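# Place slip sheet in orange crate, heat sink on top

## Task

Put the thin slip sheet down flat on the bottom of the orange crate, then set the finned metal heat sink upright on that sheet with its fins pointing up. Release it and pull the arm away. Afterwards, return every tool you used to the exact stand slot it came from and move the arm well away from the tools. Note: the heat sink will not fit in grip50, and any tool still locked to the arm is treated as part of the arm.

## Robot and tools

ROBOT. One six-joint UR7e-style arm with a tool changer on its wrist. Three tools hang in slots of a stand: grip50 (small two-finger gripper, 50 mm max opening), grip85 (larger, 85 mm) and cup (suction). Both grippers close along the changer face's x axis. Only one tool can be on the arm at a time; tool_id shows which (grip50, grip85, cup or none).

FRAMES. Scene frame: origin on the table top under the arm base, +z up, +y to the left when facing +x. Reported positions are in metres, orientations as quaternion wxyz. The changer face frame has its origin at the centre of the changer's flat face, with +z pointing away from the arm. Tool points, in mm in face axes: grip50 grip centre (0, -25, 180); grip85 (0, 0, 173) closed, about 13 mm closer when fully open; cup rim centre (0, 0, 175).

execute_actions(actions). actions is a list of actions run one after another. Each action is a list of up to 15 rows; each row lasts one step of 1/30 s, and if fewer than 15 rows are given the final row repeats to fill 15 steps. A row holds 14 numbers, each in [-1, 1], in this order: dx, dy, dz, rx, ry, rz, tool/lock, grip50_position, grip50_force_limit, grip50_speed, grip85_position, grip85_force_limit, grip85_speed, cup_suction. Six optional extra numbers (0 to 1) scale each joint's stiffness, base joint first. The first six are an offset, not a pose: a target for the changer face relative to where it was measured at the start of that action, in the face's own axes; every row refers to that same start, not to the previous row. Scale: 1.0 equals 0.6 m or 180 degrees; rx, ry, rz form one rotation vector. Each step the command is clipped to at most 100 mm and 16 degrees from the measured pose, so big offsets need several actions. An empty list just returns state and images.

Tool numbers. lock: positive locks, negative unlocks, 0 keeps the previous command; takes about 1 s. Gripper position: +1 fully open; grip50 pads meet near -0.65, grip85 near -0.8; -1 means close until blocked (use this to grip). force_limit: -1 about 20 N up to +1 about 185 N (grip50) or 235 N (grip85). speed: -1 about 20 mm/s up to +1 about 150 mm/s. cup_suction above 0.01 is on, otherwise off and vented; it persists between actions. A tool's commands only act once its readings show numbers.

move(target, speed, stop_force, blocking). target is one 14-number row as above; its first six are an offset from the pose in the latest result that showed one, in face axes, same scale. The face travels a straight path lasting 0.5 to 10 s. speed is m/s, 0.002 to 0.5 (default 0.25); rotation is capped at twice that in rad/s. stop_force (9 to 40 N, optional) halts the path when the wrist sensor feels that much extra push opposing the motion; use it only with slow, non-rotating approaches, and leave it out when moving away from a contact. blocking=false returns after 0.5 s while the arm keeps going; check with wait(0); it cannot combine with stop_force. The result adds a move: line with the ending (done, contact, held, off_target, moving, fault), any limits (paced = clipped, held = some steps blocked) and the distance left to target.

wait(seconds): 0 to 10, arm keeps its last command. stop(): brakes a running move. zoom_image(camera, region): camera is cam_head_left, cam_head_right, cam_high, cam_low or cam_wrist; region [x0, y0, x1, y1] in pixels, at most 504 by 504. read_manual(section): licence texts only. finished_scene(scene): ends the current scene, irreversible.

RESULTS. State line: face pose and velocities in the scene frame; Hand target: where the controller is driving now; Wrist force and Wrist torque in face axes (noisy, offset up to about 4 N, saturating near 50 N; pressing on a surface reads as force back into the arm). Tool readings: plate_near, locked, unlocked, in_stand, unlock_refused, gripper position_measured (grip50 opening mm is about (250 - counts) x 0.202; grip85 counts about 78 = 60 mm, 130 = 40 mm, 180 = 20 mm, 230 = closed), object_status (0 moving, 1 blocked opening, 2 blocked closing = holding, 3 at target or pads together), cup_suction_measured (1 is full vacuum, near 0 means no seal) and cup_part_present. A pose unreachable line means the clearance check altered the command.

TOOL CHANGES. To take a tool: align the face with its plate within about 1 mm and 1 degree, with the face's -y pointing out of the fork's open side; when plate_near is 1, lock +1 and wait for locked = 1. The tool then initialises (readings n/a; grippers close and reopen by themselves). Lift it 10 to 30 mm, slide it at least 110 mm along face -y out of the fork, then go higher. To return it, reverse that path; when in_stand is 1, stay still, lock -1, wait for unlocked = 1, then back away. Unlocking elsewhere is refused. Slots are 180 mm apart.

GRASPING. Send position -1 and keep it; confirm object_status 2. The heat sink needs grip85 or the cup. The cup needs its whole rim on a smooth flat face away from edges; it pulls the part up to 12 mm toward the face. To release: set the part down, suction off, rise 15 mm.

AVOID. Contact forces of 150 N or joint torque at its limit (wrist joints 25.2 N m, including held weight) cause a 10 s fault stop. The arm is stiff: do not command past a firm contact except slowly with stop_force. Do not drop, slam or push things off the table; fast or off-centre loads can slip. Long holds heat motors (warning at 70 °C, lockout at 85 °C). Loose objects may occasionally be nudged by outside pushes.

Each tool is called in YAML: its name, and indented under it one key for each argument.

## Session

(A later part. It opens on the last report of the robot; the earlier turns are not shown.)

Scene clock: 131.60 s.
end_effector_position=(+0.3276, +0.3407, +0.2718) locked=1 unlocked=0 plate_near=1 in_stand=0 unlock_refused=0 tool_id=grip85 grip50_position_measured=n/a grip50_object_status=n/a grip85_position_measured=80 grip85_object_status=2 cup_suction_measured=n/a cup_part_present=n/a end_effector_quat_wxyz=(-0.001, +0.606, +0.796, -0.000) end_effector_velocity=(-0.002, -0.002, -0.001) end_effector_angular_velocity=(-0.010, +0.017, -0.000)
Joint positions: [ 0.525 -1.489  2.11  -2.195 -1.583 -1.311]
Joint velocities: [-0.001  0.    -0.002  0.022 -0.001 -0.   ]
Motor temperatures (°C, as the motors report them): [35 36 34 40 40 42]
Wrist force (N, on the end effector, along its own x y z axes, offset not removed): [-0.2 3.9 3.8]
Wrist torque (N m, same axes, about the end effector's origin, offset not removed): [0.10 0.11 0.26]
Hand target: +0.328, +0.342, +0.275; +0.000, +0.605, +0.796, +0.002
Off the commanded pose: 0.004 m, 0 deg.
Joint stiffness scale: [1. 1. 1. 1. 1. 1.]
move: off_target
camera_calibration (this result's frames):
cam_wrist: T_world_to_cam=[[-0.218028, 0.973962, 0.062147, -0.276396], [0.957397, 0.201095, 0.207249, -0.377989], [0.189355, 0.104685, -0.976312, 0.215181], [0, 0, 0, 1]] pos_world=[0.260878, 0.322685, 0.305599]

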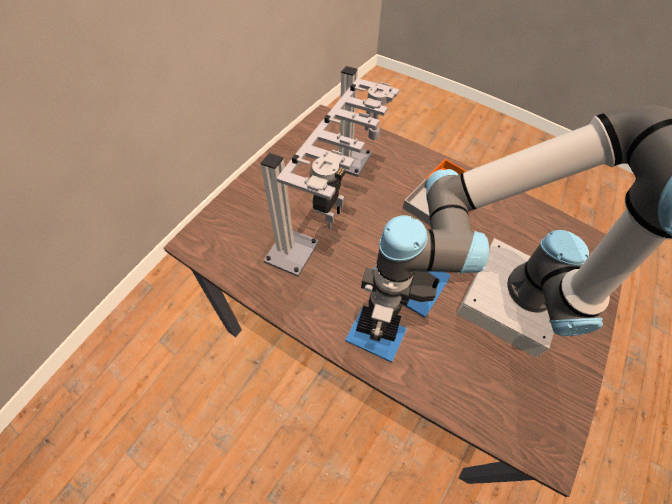

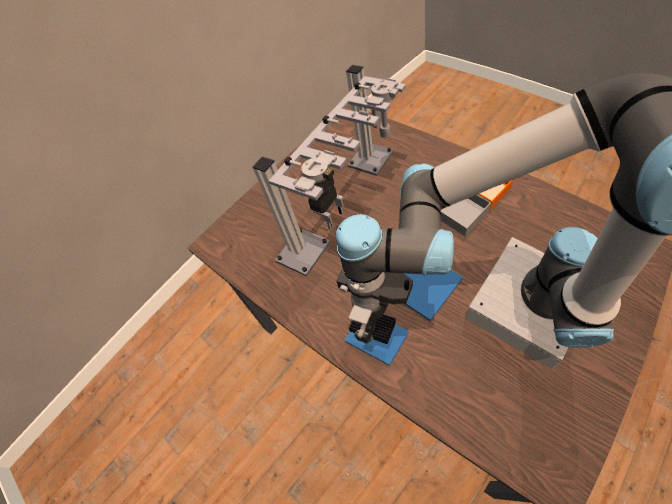

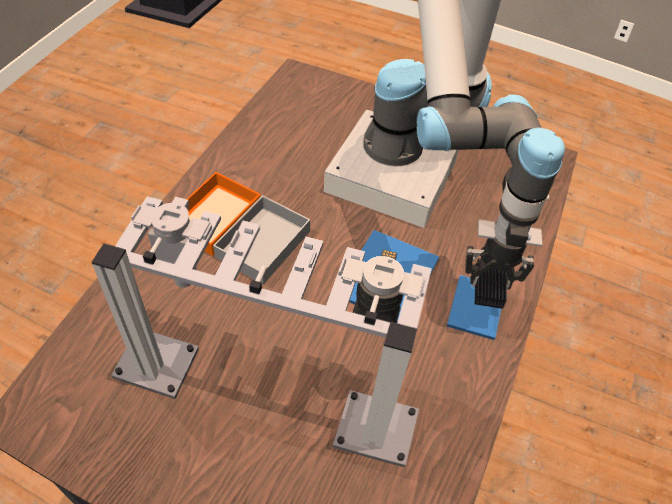

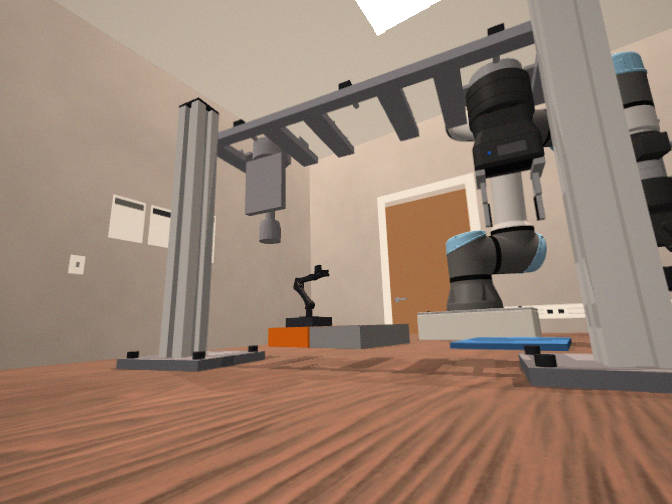

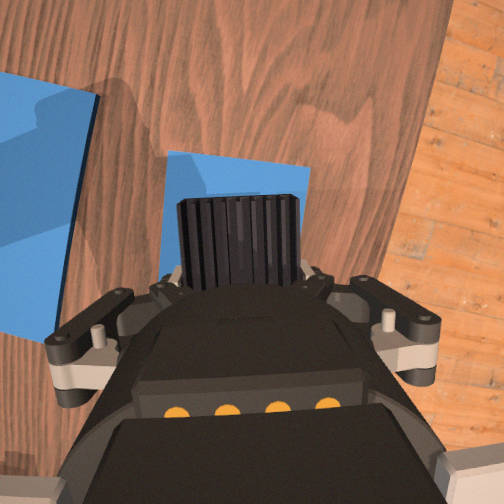

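move:
  target: [-1,-0.248,0,0,0,0.129,0,1,0,0,-1,-0.3,-0.5,0]
  speed: 0.3

move:
  target: [-0.05,0.02,0.05,0,0,0,0,1,0,0,-1,-0.3,-0.5,0]
  speed: 0.1

move:
  target: [0,0,0.1,0,0,0,0,1,0,0,-1,-0.3,-0.5,0]
  speed: 0.03
  stop_force: 10

Scene clock: 137.33 s.
end_effector_position=(+0.3426, -0.2747, +0.2691) locked=1 unlocked=0 plate_near=1 in_stand=0 unlock_refused=0 tool_id=grip85 grip50_position_measured=n/a grip50_object_status=n/a grip85_position_measured=80 grip85_object_status=2 cup_suction_measured=n/a cup_part_present=n/a end_effector_quat_wxyz=(-0.004, +0.753, +0.658, +0.002) end_effector_velocity=(+0.002, -0.002, +0.000) end_effector_angular_velocity=(-0.002, -0.001, +0.001)
Joint positions: [-0.992 -1.585  2.199 -2.191 -1.566 -2.423]
Joint velocities: [ 0.     0.005 -0.006 -0.001 -0.    -0.001]
Motor temperatures (°C, as the motors report them): [35 36 34 40 40 42]
Wrist force (N, on the end effector, along its own x y z axes, offset not removed): [-0.1 3.8 3.7]
Wrist torque (N m, same axes, about the end effector's origin, offset not removed): [0.05 0.11 0.27]
Hand target: +0.344, -0.277, +0.270; -0.002, +0.753, +0.658, +0.002
Off the commanded pose: 0.004 m, 0 deg.
Joint stiffness scale: [1. 1. 1. 1. 1. 1.]
move: off_target
camera_calibration (this result's frames):
cam_wrist: T_world_to_cam=[[0.183557, 0.980632, 0.0683154, 0.188942], [0.959589, -0.19383, 0.204007, -0.376417], [0.213298, 0.0281078, -0.976583, 0.245013], [0, 0, 0, 1]] pos_world=[0.274264, -0.26513, 0.303159]

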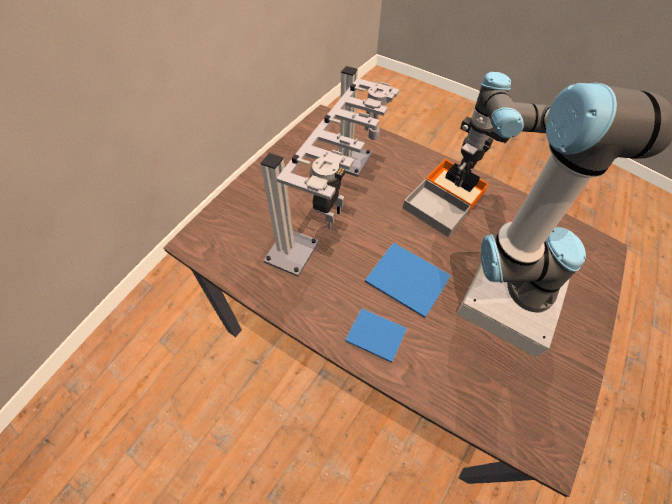

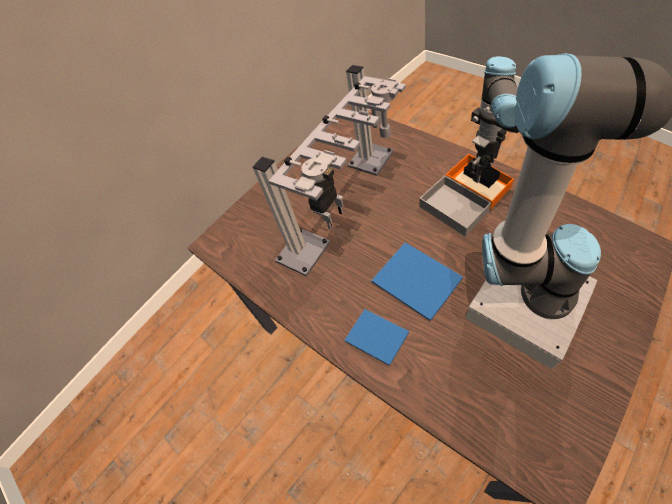

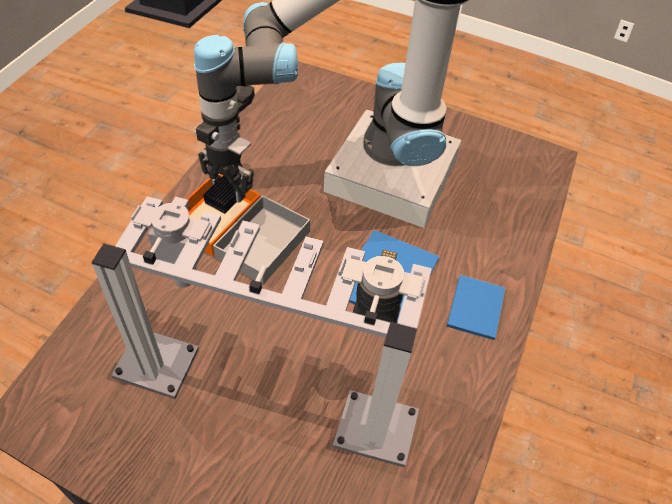

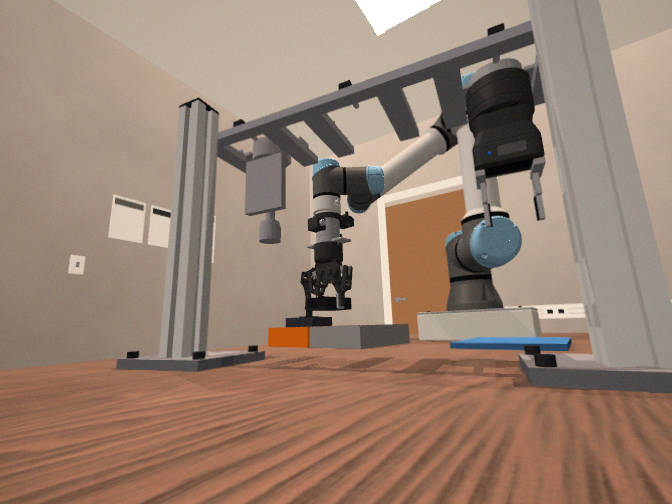

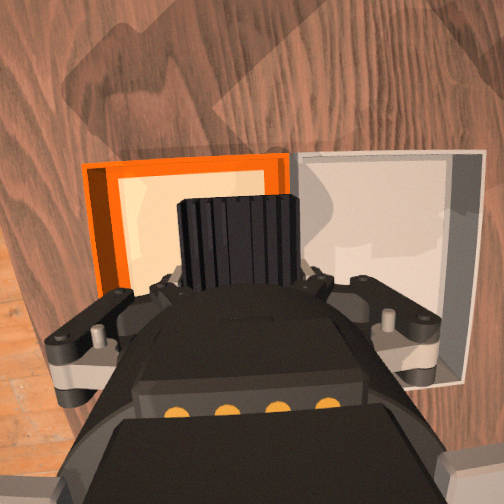

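Scene clock: 138.33 s.
end_effector_position=(+0.3496, -0.3035, +0.2380) locked=1 unlocked=0 plate_near=1 in_stand=0 unlock_refused=0 tool_id=grip85 grip50_position_measured=n/a grip50_object_status=n/a grip85_position_measured=80 grip85_object_status=2 cup_suction_measured=n/a cup_part_present=n/a end_effector_quat_wxyz=(-0.006, +0.753, +0.658, +0.002) end_effector_velocity=(+0.001, -0.002, +0.000) end_effector_angular_velocity=(-0.005, -0.005, +0.000)
Joint positions: [-1.015 -1.471  2.177 -2.278 -1.566 -2.446]
Joint velocities: [-0.001  0.003 -0.003 -0.007  0.001 -0.001]
Motor temperatures (°C, as the motors report them): [35 36 34 40 40 42]
Wrist force (N, on the end effector, along its own x y z axes, offset not removed): [-1.0 3.2 3.7]
Wrist torque (N m, same axes, about the end effector's origin, offset not removed): [0.04 0.16 0.19]
Hand target: +0.350, -0.306, +0.239; -0.004, +0.753, +0.658, +0.002
Off the commanded pose: 0.003 m, 0 deg.
Joint stiffness scale: [1. 1. 1. 1. 1. 1.]
move: done
camera_calibration (this result's frames):
cam_wrist: T_world_to_cam=[[0.182913, 0.980552, 0.0711399, 0.217565], [0.960189, -0.193717, 0.201271, -0.381963], [0.211138, 0.0314927, -0.976949, 0.21578], [0, 0, 0, 1]] pos_world=[0.281402, -0.294122, 0.272206]

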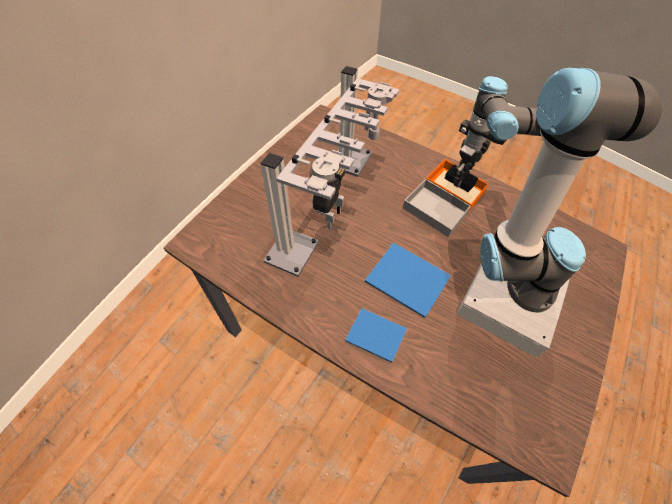

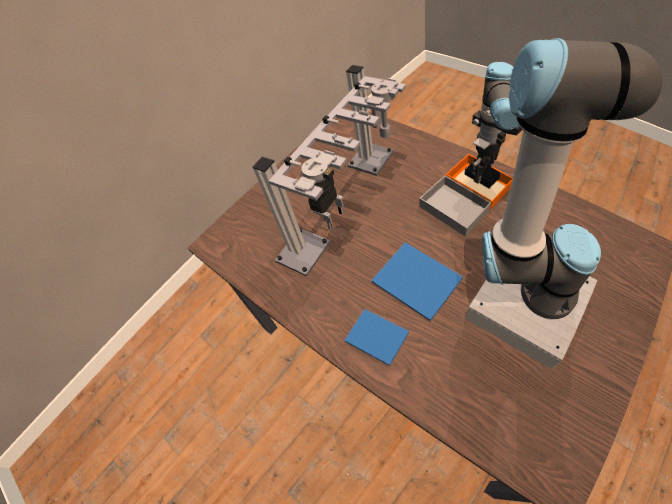

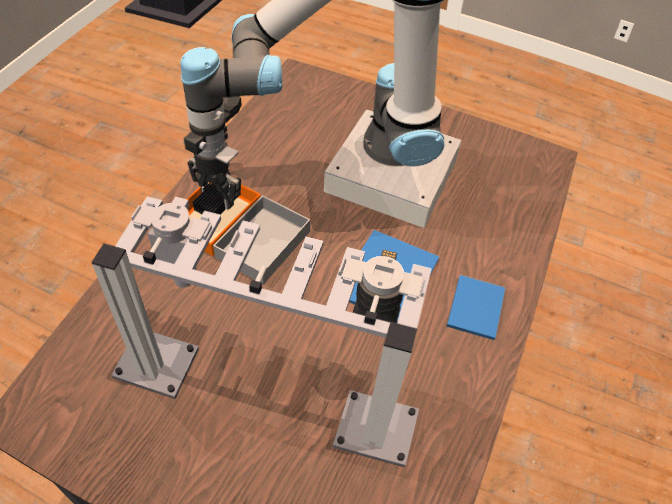

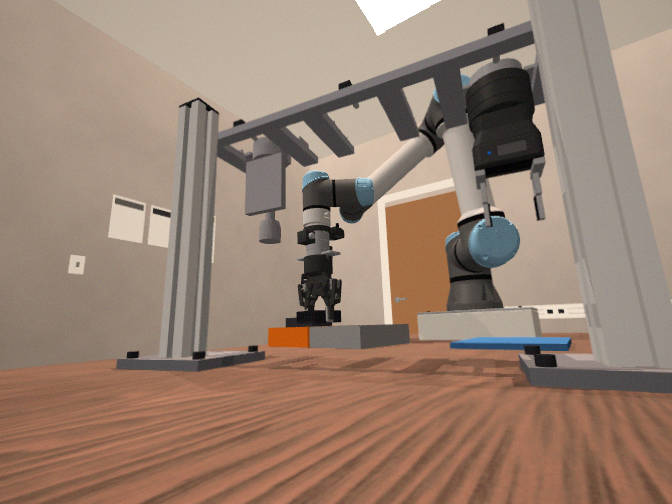

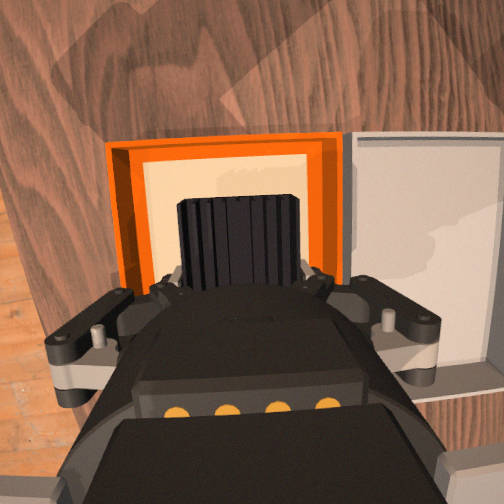

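Scene clock: 140.37 s.
end_effector_position=(+0.3502, -0.3047, +0.1920) locked=1 unlocked=0 plate_near=1 in_stand=0 unlock_refused=0 tool_id=grip85 grip50_position_measured=n/a grip50_object_status=n/a grip85_position_measured=80 grip85_object_status=2 cup_suction_measured=n/a cup_part_present=n/a end_effector_quat_wxyz=(-0.002, +0.753, +0.658, +0.001) end_effector_velocity=(-0.003, +0.005, +0.002) end_effector_angular_velocity=(+0.023, +0.013, -0.001)
Joint positions: [-1.015 -1.374  2.225 -2.431 -1.566 -2.446]
Joint velocities: [-0.001 -0.013  0.     0.038  0.001 -0.001]
Motor temperatures (°C, as the motors report them): [35 36 34 40 40 42]
Wrist force (N, on the end effector, along its own x y z axes, offset not removed): [-0.9 4.9 -2.0]
Wrist torque (N m, same axes, about the end effector's origin, offset not removed): [-0.47 -0.17 0.27]
Hand target: +0.350, -0.304, +0.193; -0.005, +0.753, +0.658, +0.002
Off the commanded pose: 0.014 m, 0 deg.
Joint stiffness scale: [1. 1. 1. 1. 1. 1.]
move: contact
camera_calibration (this result's frames):
cam_wrist: T_world_to_cam=[[0.18259, 0.980974, 0.0659618, 0.223161], [0.959408, -0.192439, 0.206163, -0.373808], [0.214934, 0.025641, -0.976292, 0.167546], [0, 0, 0, 1]] pos_world=[0.281877, -0.295146, 0.225919]

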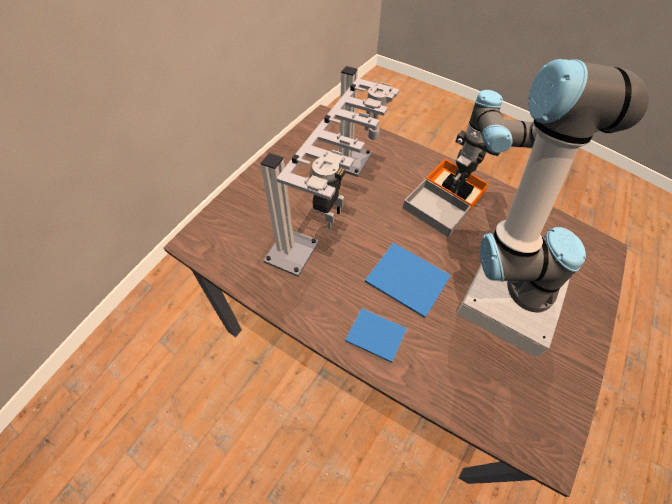

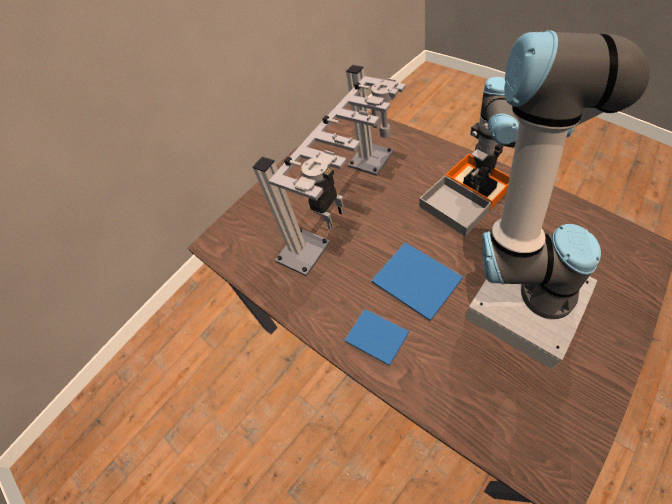

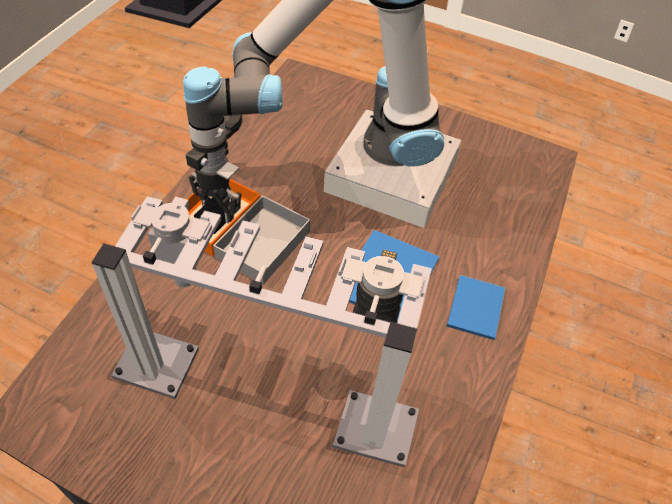

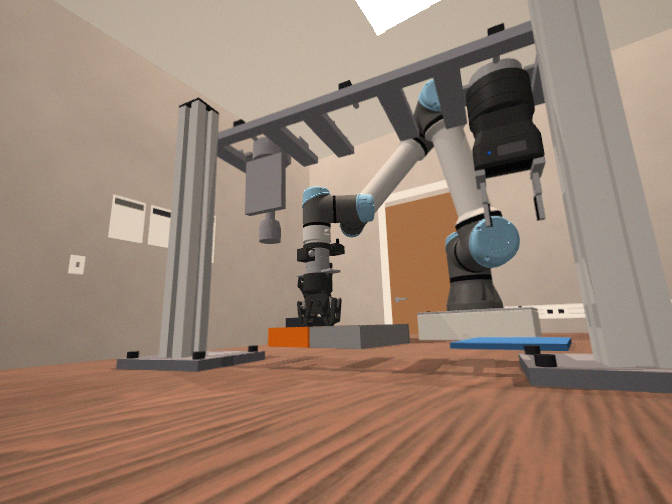

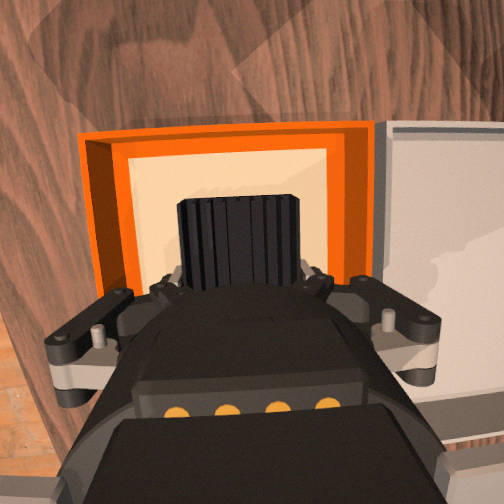

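move:
  target: [0,0,0,0,0,0,0,1,0,0,0.8,0,0,0]

move:
  target: [0,0,-0.1,-0.002,-0.003,0,0,1,0,0,0.8,0,0,0]
  speed: 0.12

move:
  target: [0.495,0.16,-0.22,0,0,-0.0885,0,1,0,0,1,0,0,0]

Scene clock: 144.33 s.
end_effector_position=(+0.3502, -0.3046, +0.1930) locked=1 unlocked=0 plate_near=1 in_stand=0 unlock_refused=0 tool_id=grip85 grip50_position_measured=n/a grip50_object_status=n/a grip85_position_measured=28 grip85_object_status=3 cup_suction_measured=n/a cup_part_present=n/a end_effector_quat_wxyz=(-0.002, +0.753, +0.658, +0.001) end_effector_velocity=(+0.001, -0.000, +0.001) end_effector_angular_velocity=(-0.005, -0.003, +0.001)
Joint positions: [-1.015 -1.376  2.225 -2.43  -1.566 -2.446]
Joint velocities: [ 0.001 -0.001  0.    -0.005 -0.     0.   ]
Motor temperatures (°C, as the motors report them): [35 37 34 40 40 42]
Wrist force (N, on the end effector, along its own x y z axes, offset not removed): [0.5 3.8 2.8]
Wrist torque (N m, same axes, about the end effector's origin, offset not removed): [0.05 0.03 0.21]
Hand target: +0.350, -0.305, +0.192; -0.002, +0.753, +0.658, +0.001
Off the commanded pose: 0.001 m, 0 deg.
Joint stiffness scale: [1. 1. 1. 1. 1. 1.]
move: done
camera_calibration (this result's frames):
cam_wrist: T_world_to_cam=[[0.182545, 0.98104, 0.0650973, 0.223239], [0.95928, -0.192229, 0.206956, -0.373986], [0.215545, 0.0246677, -0.976182, 0.167916], [0, 0, 0, 1]] pos_world=[0.281813, -0.295039, 0.226783]

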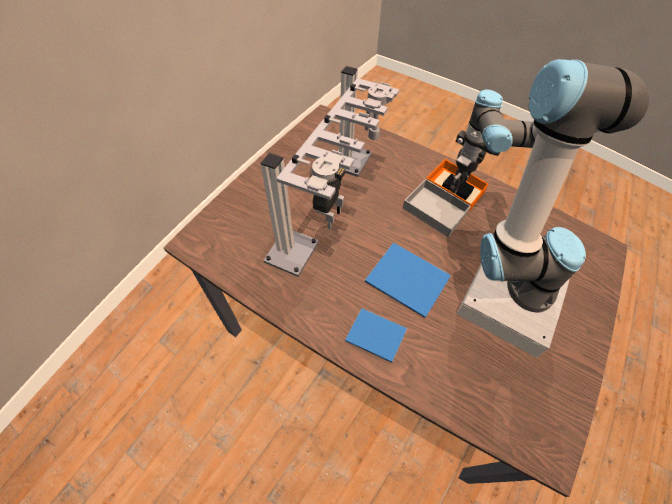

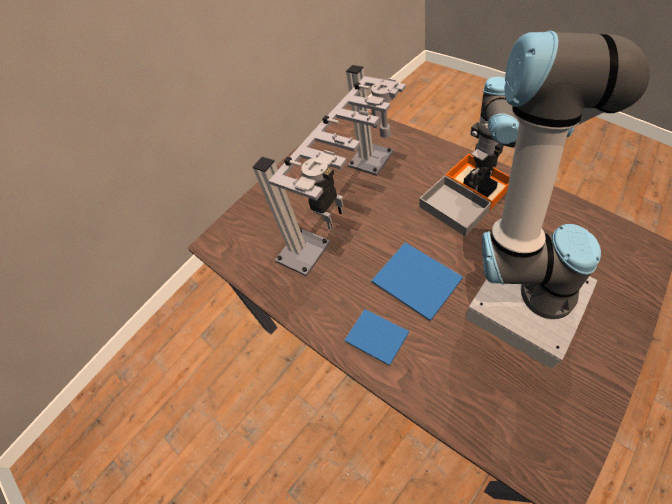

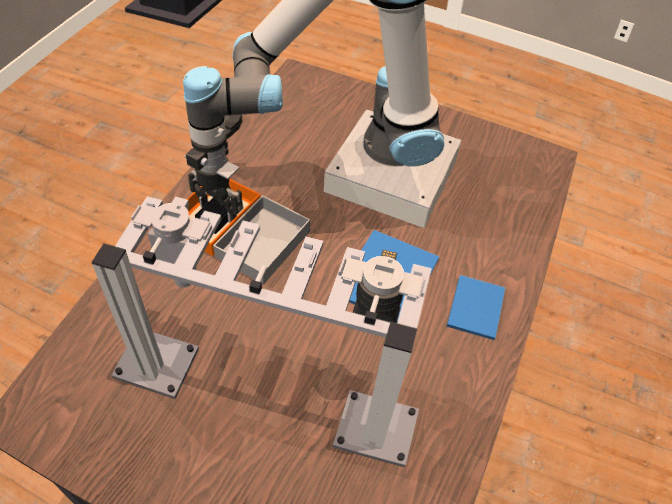

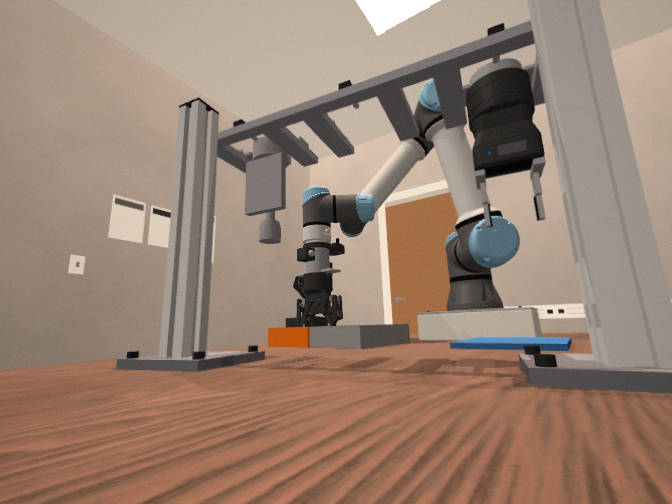

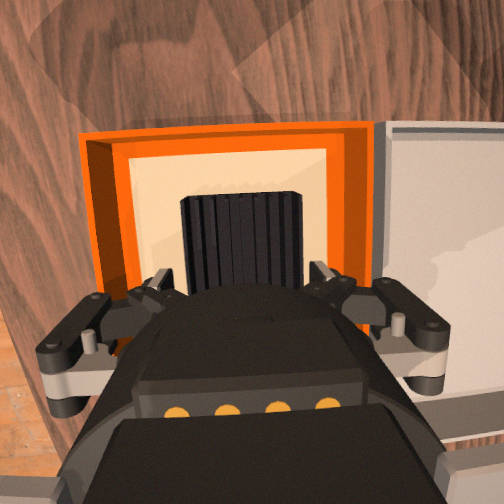

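Scene clock: 145.33 s.
end_effector_position=(+0.3498, -0.3038, +0.2506) locked=1 unlocked=0 plate_near=1 in_stand=0 unlock_refused=0 tool_id=grip85 grip50_position_measured=n/a grip50_object_status=n/a grip85_position_measured=28 grip85_object_status=3 cup_suction_measured=n/a cup_part_present=n/a end_effector_quat_wxyz=(+0.002, +0.753, +0.658, +0.000) end_effector_velocity=(-0.002, +0.003, -0.002) end_effector_angular_velocity=(+0.021, +0.014, -0.001)
Joint positions: [-1.015 -1.496  2.169 -2.262 -1.566 -2.446]
Joint velocities: [-0.001  0.    -0.001  0.025 -0.001 -0.   ]
Motor temperatures (°C, as the motors report them): [35 37 34 40 40 42]
Wrist force (N, on the end effector, along its own x y z axes, offset not removed): [-0.8 2.7 2.5]
Wrist torque (N m, same axes, about the end effector's origin, offset not removed): [0.00 0.20 0.23]
Hand target: +0.350, -0.305, +0.253; +0.004, +0.753, +0.658, -0.000
Off the commanded pose: 0.003 m, 0 deg.
Joint stiffness scale: [1. 1. 1. 1. 1. 1.]
move: done
camera_calibration (this result's frames):
cam_wrist: T_world_to_cam=[[0.182261, 0.981508, 0.0585058, 0.220656], [0.958414, -0.190632, 0.212372, -0.38598], [0.219598, 0.0173658, -0.975436, 0.220436], [0, 0, 0, 1]] pos_world=[0.281305, -0.293984, 0.284083]

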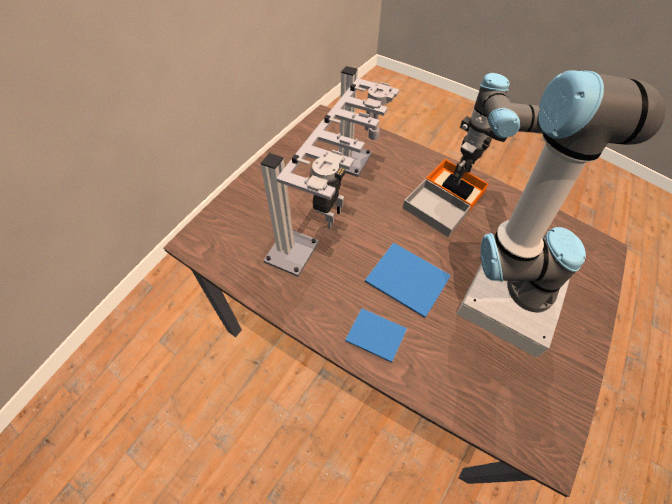

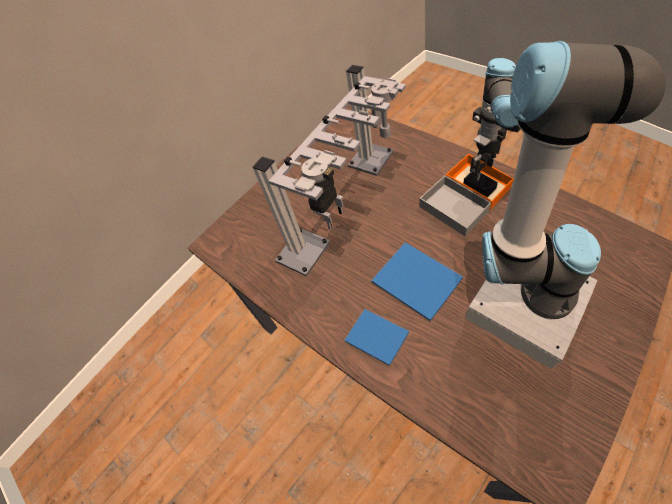

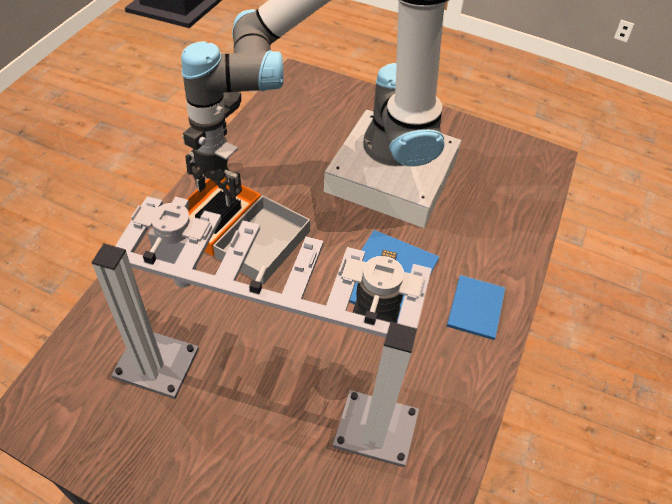

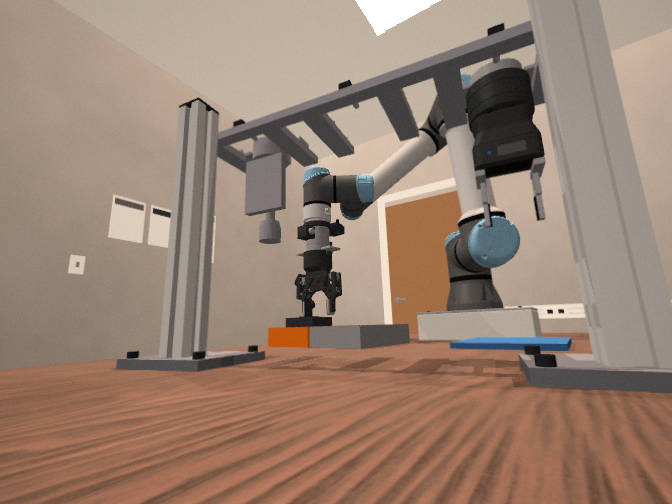

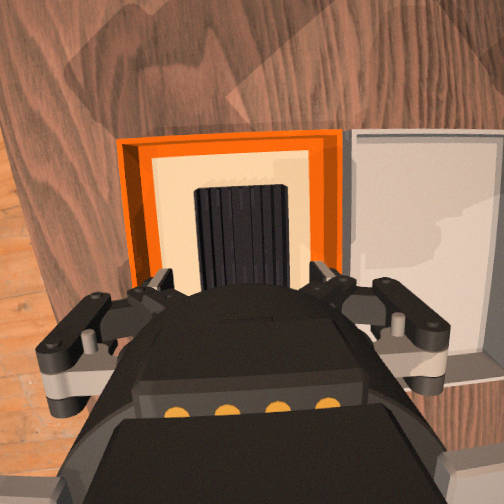

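Scene clock: 147.30 s.
end_effector_position=(+0.4830, -0.0228, +0.3808) locked=1 unlocked=0 plate_near=1 in_stand=0 unlock_refused=0 tool_id=grip85 grip50_position_measured=n/a grip50_object_status=n/a grip85_position_measured=3 grip85_object_status=3 cup_suction_measured=n/a cup_part_present=n/a end_effector_quat_wxyz=(+0.003, +0.655, +0.756, -0.001) end_effector_velocity=(+0.002, +0.003, +0.000) end_effector_angular_velocity=(+0.001, +0.011, -0.004)
Joint positions: [-0.324 -1.606  1.908 -1.889 -1.58  -2.033]
Joint velocities: [ 0.009  0.007 -0.01   0.014 -0.003  0.013]
Motor temperatures (°C, as the motors report them): [35 37 34 40 40 42]
Wrist force (N, on the end effector, along its own x y z axes, offset not removed): [0.3 2.9 2.9]
Wrist torque (N m, same axes, about the end effector's origin, offset not removed): [0.02 0.11 0.18]
Hand target: +0.484, -0.022, +0.382; +0.003, +0.655, +0.756, -0.001
Off the commanded pose: 0.002 m, 0 deg.
Joint stiffness scale: [1. 1. 1. 1. 1. 1.]
move: done
camera_calibration (this result's frames):
cam_wrist: T_world_to_cam=[[-0.0934124, 0.994017, 0.0566096, 0.0470868], [0.974317, 0.0795642, 0.210657, -0.488548], [0.204892, 0.0748336, -0.97592, 0.321892], [0, 0, 0, 1]] pos_world=[0.414446, -0.0320226, 0.414391]

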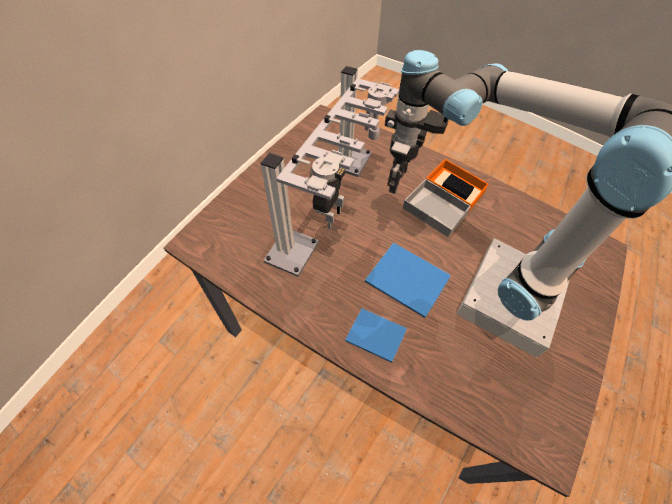

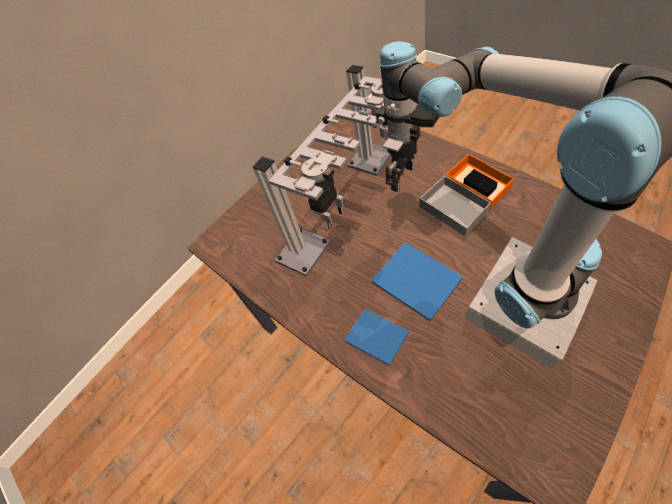

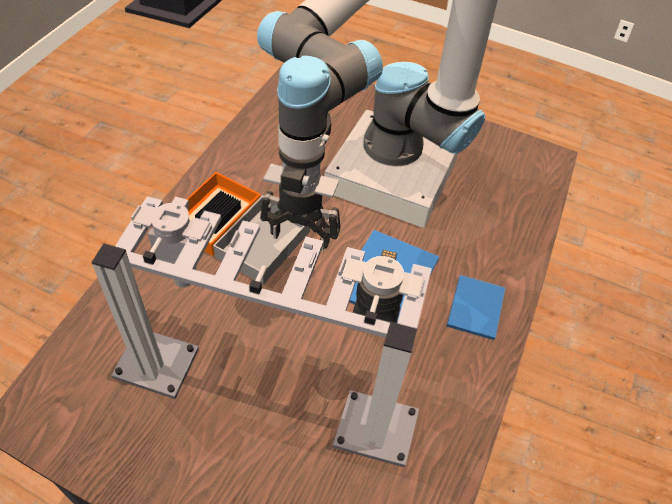

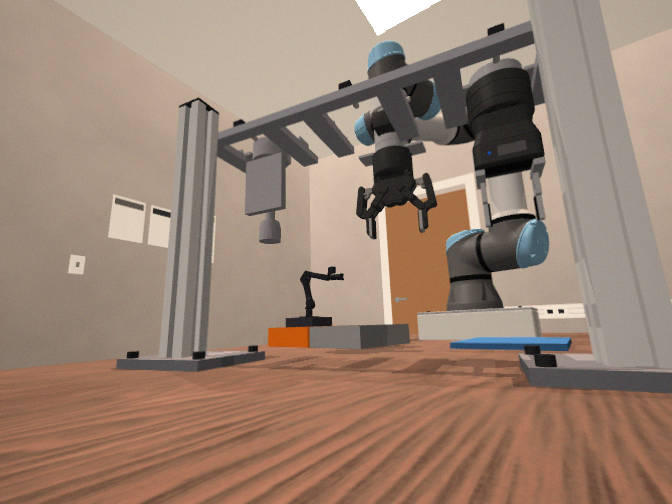

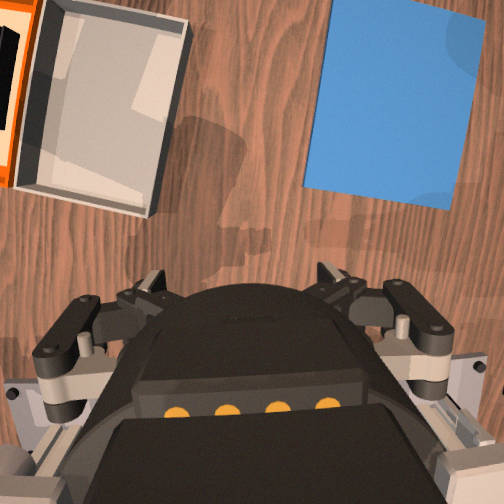

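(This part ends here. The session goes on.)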